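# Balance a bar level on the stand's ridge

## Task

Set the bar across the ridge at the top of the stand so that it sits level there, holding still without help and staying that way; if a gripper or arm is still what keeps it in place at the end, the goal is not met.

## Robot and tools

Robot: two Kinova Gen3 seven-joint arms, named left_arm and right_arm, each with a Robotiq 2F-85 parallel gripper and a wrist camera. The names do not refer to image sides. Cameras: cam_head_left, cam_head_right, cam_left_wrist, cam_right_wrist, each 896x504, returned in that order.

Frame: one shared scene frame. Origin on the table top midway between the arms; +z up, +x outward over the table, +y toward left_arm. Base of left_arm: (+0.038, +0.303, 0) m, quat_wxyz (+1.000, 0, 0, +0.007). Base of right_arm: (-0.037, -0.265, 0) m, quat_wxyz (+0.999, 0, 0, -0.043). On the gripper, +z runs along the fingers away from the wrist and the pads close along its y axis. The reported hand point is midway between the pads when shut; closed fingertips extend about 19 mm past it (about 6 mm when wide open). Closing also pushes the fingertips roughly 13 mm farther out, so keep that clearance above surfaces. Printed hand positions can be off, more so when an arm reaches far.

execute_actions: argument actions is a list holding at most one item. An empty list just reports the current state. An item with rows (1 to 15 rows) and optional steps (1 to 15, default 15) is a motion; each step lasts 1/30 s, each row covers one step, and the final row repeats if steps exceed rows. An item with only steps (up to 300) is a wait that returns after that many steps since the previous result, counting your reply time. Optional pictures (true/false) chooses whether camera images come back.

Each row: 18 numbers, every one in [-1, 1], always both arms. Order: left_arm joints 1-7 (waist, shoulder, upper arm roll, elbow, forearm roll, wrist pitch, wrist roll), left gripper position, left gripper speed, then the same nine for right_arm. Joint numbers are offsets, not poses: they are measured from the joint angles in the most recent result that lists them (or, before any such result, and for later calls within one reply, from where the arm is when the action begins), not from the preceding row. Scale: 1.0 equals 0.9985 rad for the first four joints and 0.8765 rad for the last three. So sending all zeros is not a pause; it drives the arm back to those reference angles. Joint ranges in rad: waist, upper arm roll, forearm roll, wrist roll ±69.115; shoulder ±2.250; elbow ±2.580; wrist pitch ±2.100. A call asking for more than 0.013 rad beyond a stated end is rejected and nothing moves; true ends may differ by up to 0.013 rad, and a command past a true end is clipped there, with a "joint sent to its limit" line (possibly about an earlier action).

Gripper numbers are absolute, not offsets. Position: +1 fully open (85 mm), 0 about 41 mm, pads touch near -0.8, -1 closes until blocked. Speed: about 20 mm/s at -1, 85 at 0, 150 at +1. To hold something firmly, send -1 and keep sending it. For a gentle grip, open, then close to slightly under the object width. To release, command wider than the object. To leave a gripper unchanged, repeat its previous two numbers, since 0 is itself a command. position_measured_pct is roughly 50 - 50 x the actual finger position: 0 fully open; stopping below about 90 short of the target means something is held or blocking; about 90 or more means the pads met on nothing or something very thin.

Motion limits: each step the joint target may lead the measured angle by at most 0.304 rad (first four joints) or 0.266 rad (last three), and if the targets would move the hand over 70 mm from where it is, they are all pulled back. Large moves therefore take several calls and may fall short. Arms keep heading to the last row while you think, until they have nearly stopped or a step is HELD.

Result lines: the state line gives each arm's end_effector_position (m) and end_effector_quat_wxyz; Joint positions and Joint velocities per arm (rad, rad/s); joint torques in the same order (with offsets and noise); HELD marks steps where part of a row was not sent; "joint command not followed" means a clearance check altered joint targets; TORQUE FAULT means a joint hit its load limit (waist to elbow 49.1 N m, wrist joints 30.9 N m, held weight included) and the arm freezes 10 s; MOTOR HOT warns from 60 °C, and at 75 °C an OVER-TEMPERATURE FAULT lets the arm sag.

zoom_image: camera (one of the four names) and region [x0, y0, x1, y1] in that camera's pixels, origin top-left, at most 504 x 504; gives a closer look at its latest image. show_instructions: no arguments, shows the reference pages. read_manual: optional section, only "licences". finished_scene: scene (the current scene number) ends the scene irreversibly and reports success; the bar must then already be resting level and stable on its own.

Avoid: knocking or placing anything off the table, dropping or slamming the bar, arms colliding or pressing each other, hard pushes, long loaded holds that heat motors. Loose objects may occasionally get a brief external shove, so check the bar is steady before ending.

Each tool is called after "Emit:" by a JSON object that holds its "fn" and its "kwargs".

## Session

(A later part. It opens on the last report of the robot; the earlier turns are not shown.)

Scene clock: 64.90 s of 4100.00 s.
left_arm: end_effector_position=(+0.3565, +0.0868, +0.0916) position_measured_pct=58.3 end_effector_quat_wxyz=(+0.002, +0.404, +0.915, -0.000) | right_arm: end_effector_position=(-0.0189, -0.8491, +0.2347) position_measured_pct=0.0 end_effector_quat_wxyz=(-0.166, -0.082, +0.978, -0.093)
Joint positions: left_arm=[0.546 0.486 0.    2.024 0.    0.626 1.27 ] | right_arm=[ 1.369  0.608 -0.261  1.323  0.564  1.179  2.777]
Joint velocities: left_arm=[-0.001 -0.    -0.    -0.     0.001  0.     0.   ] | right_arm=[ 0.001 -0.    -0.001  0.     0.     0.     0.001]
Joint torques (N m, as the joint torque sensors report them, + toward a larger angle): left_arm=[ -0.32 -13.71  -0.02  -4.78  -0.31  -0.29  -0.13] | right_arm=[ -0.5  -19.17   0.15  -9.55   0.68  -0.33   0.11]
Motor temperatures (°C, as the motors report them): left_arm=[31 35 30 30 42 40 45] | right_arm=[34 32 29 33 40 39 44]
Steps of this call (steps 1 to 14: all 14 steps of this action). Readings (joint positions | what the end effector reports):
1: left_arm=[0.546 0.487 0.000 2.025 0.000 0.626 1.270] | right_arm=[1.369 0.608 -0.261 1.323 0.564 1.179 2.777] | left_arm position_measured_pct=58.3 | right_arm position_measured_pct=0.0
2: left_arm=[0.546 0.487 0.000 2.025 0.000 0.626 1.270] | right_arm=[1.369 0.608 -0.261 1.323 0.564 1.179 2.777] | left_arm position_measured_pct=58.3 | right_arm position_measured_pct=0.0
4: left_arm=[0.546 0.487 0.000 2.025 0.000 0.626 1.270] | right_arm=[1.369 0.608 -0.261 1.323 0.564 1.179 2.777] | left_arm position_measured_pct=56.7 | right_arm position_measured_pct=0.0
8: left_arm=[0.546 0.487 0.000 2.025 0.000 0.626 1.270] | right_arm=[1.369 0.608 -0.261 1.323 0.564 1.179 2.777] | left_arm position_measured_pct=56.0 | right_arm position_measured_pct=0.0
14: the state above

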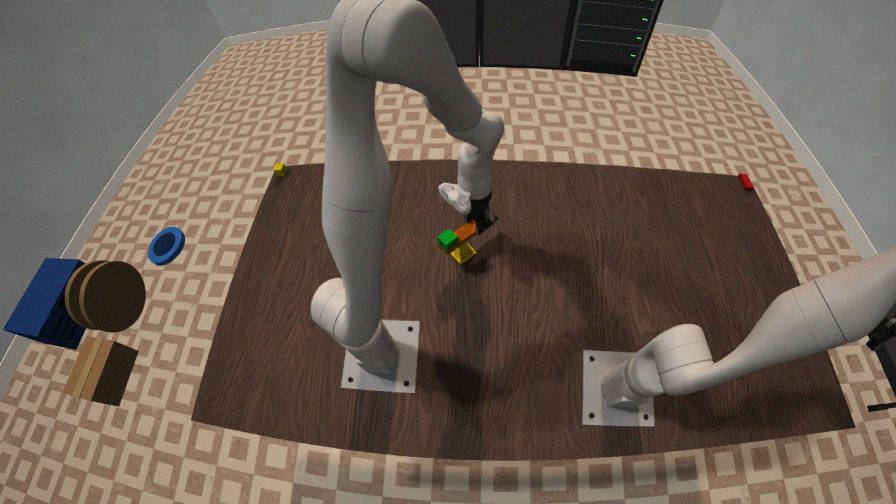

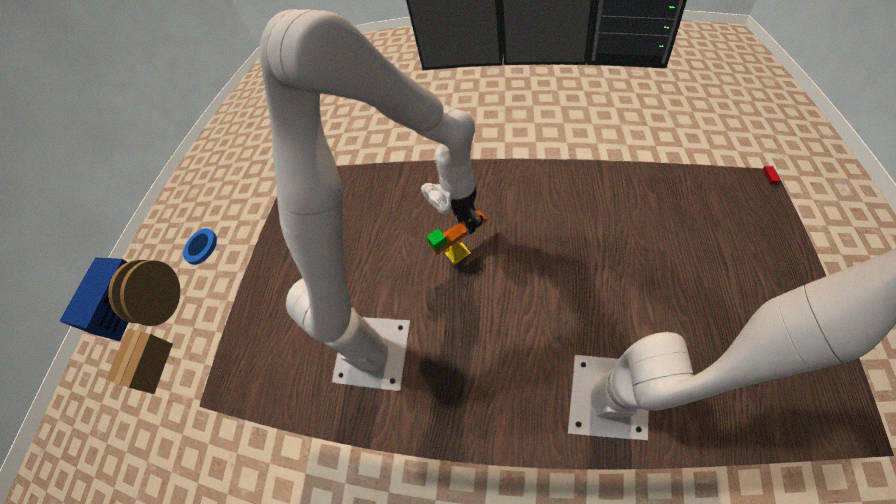

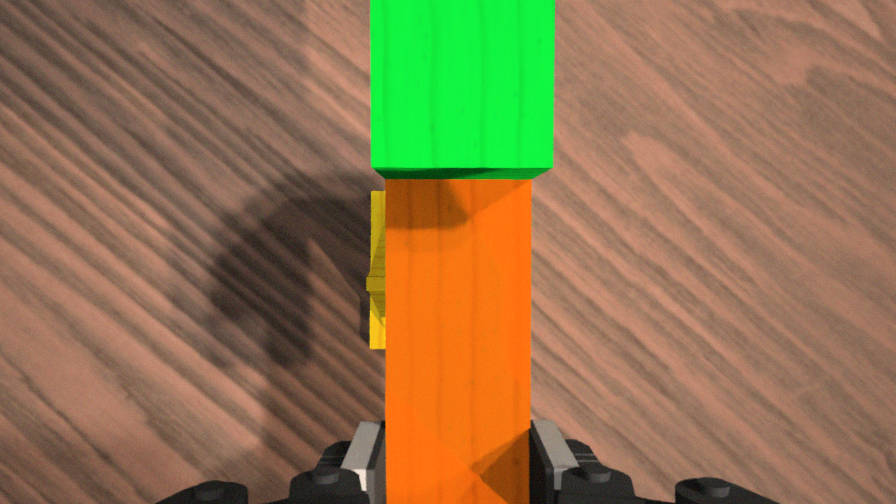

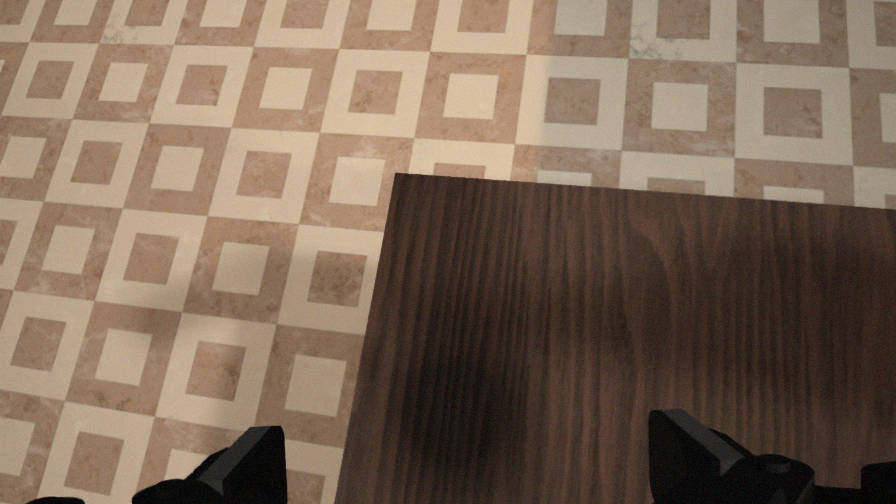

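Emit:
{"fn": "execute_actions", "kwargs": {"actions": [{"rows":[[0,0,0,0,0,0,0,1,0,0,0,0,0,0,0,0,1,0]],"steps":15}], "pictures": false}}

Emit:
{"fn": "execute_actions", "kwargs": {"actions": [{"rows":[[0,-0.08,0,-0.05,0,0.15,0,1,0,0,0,0,0,0,0,0,1,0]],"steps":15}], "pictures": false}}

Emit:
{"fn": "execute_actions", "kwargs": {"actions": [{"steps":45}]}}

Scene clock: 70.60 s of 4100.00 s.
left_arm: end_effector_position=(+0.3565, +0.0868, +0.0916) position_measured_pct=21.8 end_effector_quat_wxyz=(+0.002, +0.404, +0.915, -0.000) | right_arm: end_effector_position=(-0.0189, -0.8491, +0.2347) position_measured_pct=0.0 end_effector_quat_wxyz=(-0.166, -0.082, +0.978, -0.093)
Joint positions: left_arm=[0.546 0.487 0.    2.024 0.    0.626 1.27 ] | right_arm=[ 1.369  0.608 -0.261  1.323  0.564  1.179  2.777]
Joint velocities: left_arm=[ 0.001  0.    -0.    -0.     0.001 -0.     0.   ] | right_arm=[0.001 0.001 0.    0.    0.    0.    0.001]
Joint torques (N m, as the joint torque sensors report them, + toward a larger angle): left_arm=[  0.11 -14.67  -0.29  -5.06  -0.41  -0.18  -0.03] | right_arm=[ -0.63 -19.03   0.19  -9.56   0.98  -0.21   0.02]
Motor temperatures (°C, as the motors report them): left_arm=[31 35 30 30 42 40 45] | right_arm=[34 32 29 33 40 39 44]
Steps of this call (steps 1 to 15: the robot went on to your last target; steps 16 to 90: nothing new was sent; then 2.20 s passed at rest; steps 91 to 105: all 15 steps of this action). Readings (joint positions | what the end effector reports):
91: left_arm=[0.546 0.486 0.000 2.025 0.000 0.626 1.270] | right_arm=[1.369 0.608 -0.261 1.323 0.564 1.179 2.777] | left_arm position_measured_pct=58.3 | right_arm position_measured_pct=0.0
92: left_arm=[0.546 0.486 0.000 2.025 0.000 0.626 1.270] | right_arm=[1.369 0.608 -0.261 1.323 0.564 1.179 2.777] | left_arm position_measured_pct=58.3 | right_arm position_measured_pct=0.0
94: left_arm=[0.546 0.486 0.000 2.025 0.000 0.626 1.270] | right_arm=[1.369 0.608 -0.261 1.323 0.564 1.179 2.777] | left_arm position_measured_pct=54.0 | right_arm position_measured_pct=0.0
98: left_arm=[0.546 0.486 0.000 2.024 0.000 0.626 1.270] | right_arm=[1.369 0.608 -0.261 1.323 0.564 1.179 2.777] | left_arm position_measured_pct=42.5 | right_arm position_measured_pct=0.0
105: the state above

Scene clock: 71.10 s of 4100.00 s.
left_arm: end_effector_position=(+0.3568, +0.0866, +0.1318) position_measured_pct=0.0 end_effector_quat_wxyz=(+0.001, +0.404, +0.915, -0.000) | right_arm: end_effector_position=(-0.0189, -0.8491, +0.2347) position_measured_pct=0.0 end_effector_quat_wxyz=(-0.166, -0.082, +0.978, -0.093)
Joint positions: left_arm=[0.546 0.408 0.    1.975 0.    0.757 1.27 ] | right_arm=[ 1.369  0.608 -0.261  1.323  0.564  1.179  2.777]
Joint velocities: left_arm=[ 0.    -0.008  0.001 -0.001  0.001  0.002  0.   ] | right_arm=[-0.002 -0.001 -0.     0.     0.     0.    -0.001]
Joint torques (N m, as the joint torque sensors report them, + toward a larger angle): left_arm=[ -0.36 -13.85  -0.08  -5.67  -0.49   0.45  -0.3 ] | right_arm=[ -0.4  -19.17   0.15  -9.52   0.84  -0.04  -0.07]
Motor temperatures (°C, as the motors report them): left_arm=[31 35 30 30 42 40 45] | right_arm=[34 32 29 33 40 39 44]
Steps of this call (steps 1 to 15: all 15 steps of this action). Readings (joint positions | what the end effector reports):
1: left_arm=[0.546 0.485 0.000 2.024 0.000 0.627 1.270] | right_arm=[1.369 0.608 -0.261 1.323 0.564 1.179 2.777] | left_arm position_measured_pct=18.7 | right_arm position_measured_pct=0.0
2: left_arm=[0.546 0.479 0.000 2.021 0.000 0.635 1.270] | right_arm=[1.369 0.608 -0.261 1.323 0.564 1.179 2.777] | left_arm position_measured_pct=15.5 | right_arm position_measured_pct=0.0
4: left_arm=[0.546 0.451 0.000 2.006 0.000 0.676 1.270] | right_arm=[1.369 0.608 -0.261 1.323 0.564 1.179 2.777] | left_arm position_measured_pct=9.5 | right_arm position_measured_pct=0.0
8: left_arm=[0.546 0.413 0.000 1.977 0.000 0.750 1.270] | right_arm=[1.369 0.608 -0.261 1.323 0.564 1.179 2.777] | left_arm position_measured_pct=1.2 | right_arm position_measured_pct=0.0
15: the state above

Scene clock: 72.60 s of 4100.00 s.
left_arm: end_effector_position=(+0.3569, +0.0866, +0.1322) position_measured_pct=0.0 end_effector_quat_wxyz=(+0.001, +0.404, +0.915, -0.000) | right_arm: end_effector_position=(-0.0189, -0.8491, +0.2347) position_measured_pct=0.0 end_effector_quat_wxyz=(-0.166, -0.082, +0.978, -0.093)
Joint positions: left_arm=[0.546 0.407 0.    1.975 0.    0.758 1.27 ] | right_arm=[ 1.369  0.608 -0.261  1.323  0.564  1.179  2.777]
Joint velocities: left_arm=[ 0.     0.     0.001 -0.     0.001 -0.    -0.   ] | right_arm=[-0.     0.001 -0.001 -0.    -0.     0.     0.   ]
Joint torques (N m, as the joint torque sensors report them, + toward a larger angle): left_arm=[ -0.26 -13.64   0.25  -6.44  -0.37   0.18  -0.11] | right_arm=[ -0.68 -19.05   0.08  -9.06   0.66  -0.06   0.08]
Motor temperatures (°C, as the motors report them): left_arm=[31 35 30 30 42 40 45] | right_arm=[34 32 29 33 40 39 44]
Steps of this call (steps 1 to 15: the robot went on to your last target; steps 16 to 45: nothing new was sent). Readings (joint positions | what the end effector reports):
1: left_arm=[0.546 0.407 0.000 1.975 0.000 0.757 1.270] | right_arm=[1.369 0.608 -0.261 1.323 0.564 1.179 2.777] | left_arm position_measured_pct=0.0 | right_arm position_measured_pct=0.0
2: left_arm=[0.546 0.407 0.000 1.975 0.000 0.757 1.270] | right_arm=[1.369 0.608 -0.261 1.323 0.564 1.179 2.777] | left_arm position_measured_pct=0.0 | right_arm position_measured_pct=0.0
4: left_arm=[0.546 0.407 0.000 1.975 0.000 0.758 1.270] | right_arm=[1.369 0.608 -0.261 1.323 0.564 1.179 2.777] | left_arm position_measured_pct=0.0 | right_arm position_measured_pct=0.0
8: left_arm=[0.546 0.407 0.000 1.975 0.000 0.758 1.270] | right_arm=[1.369 0.608 -0.261 1.323 0.564 1.179 2.777] | left_arm position_measured_pct=0.0 | right_arm position_measured_pct=0.0
45: the state above
All arms were judged still, so your last target was given up. Only a new action makes them travel on or press farther. Fingers that are still opening or closing keep moving.

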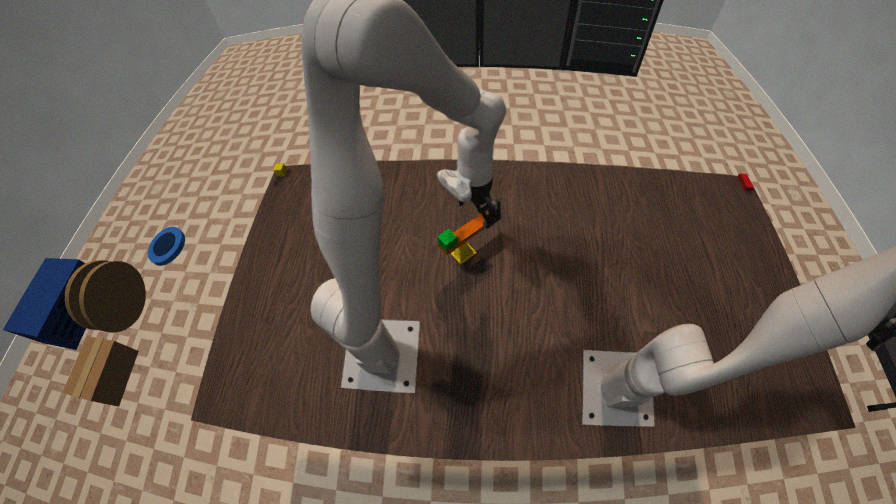

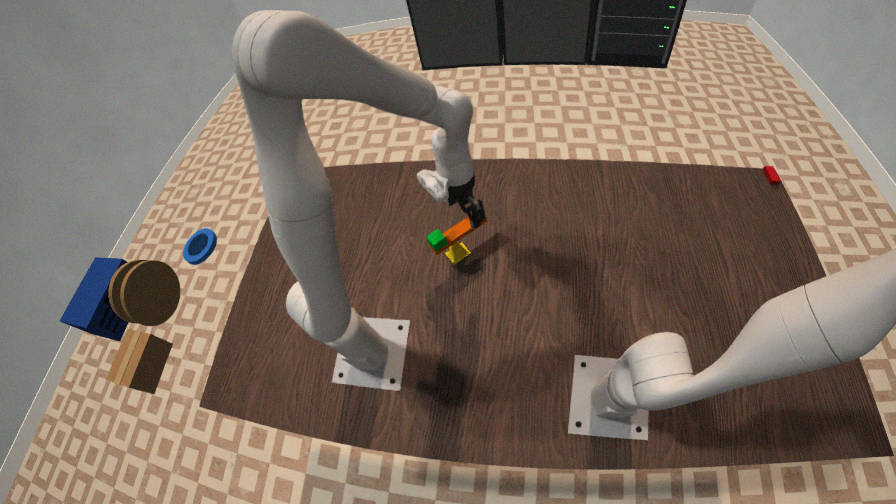

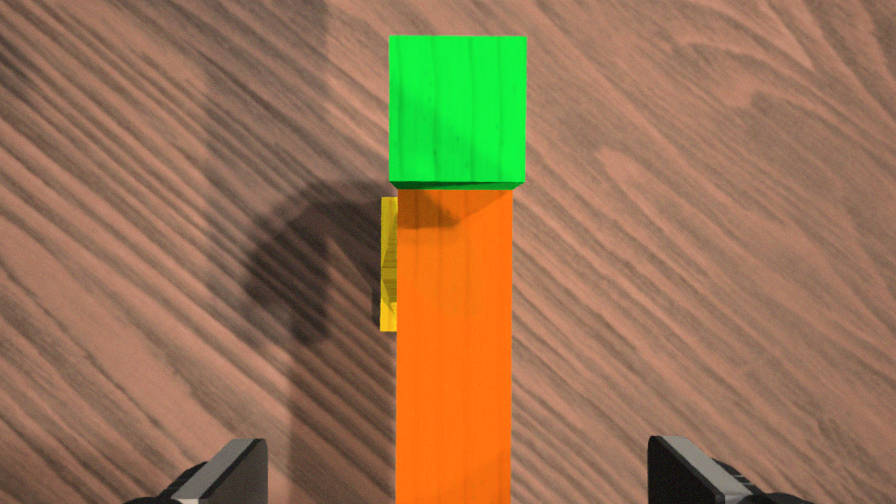

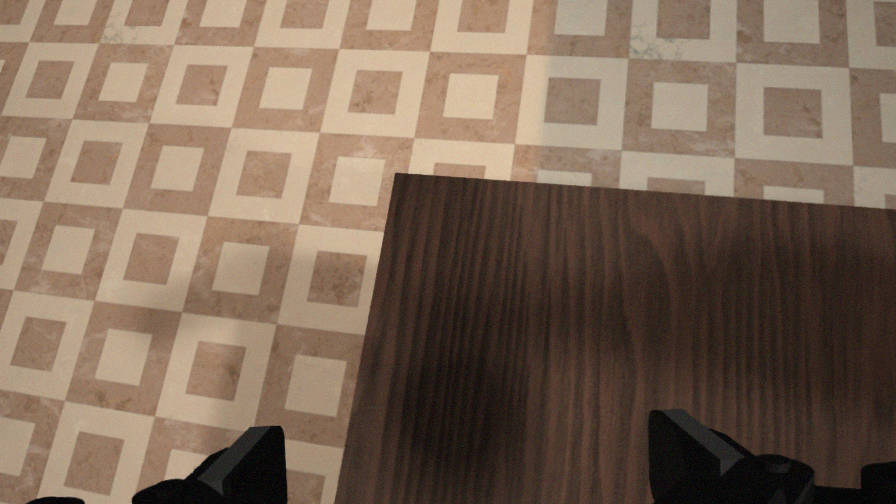

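Emit:
{"fn": "finished_scene", "kwargs": {"scene": 2}}

The scene is finished: the task was done.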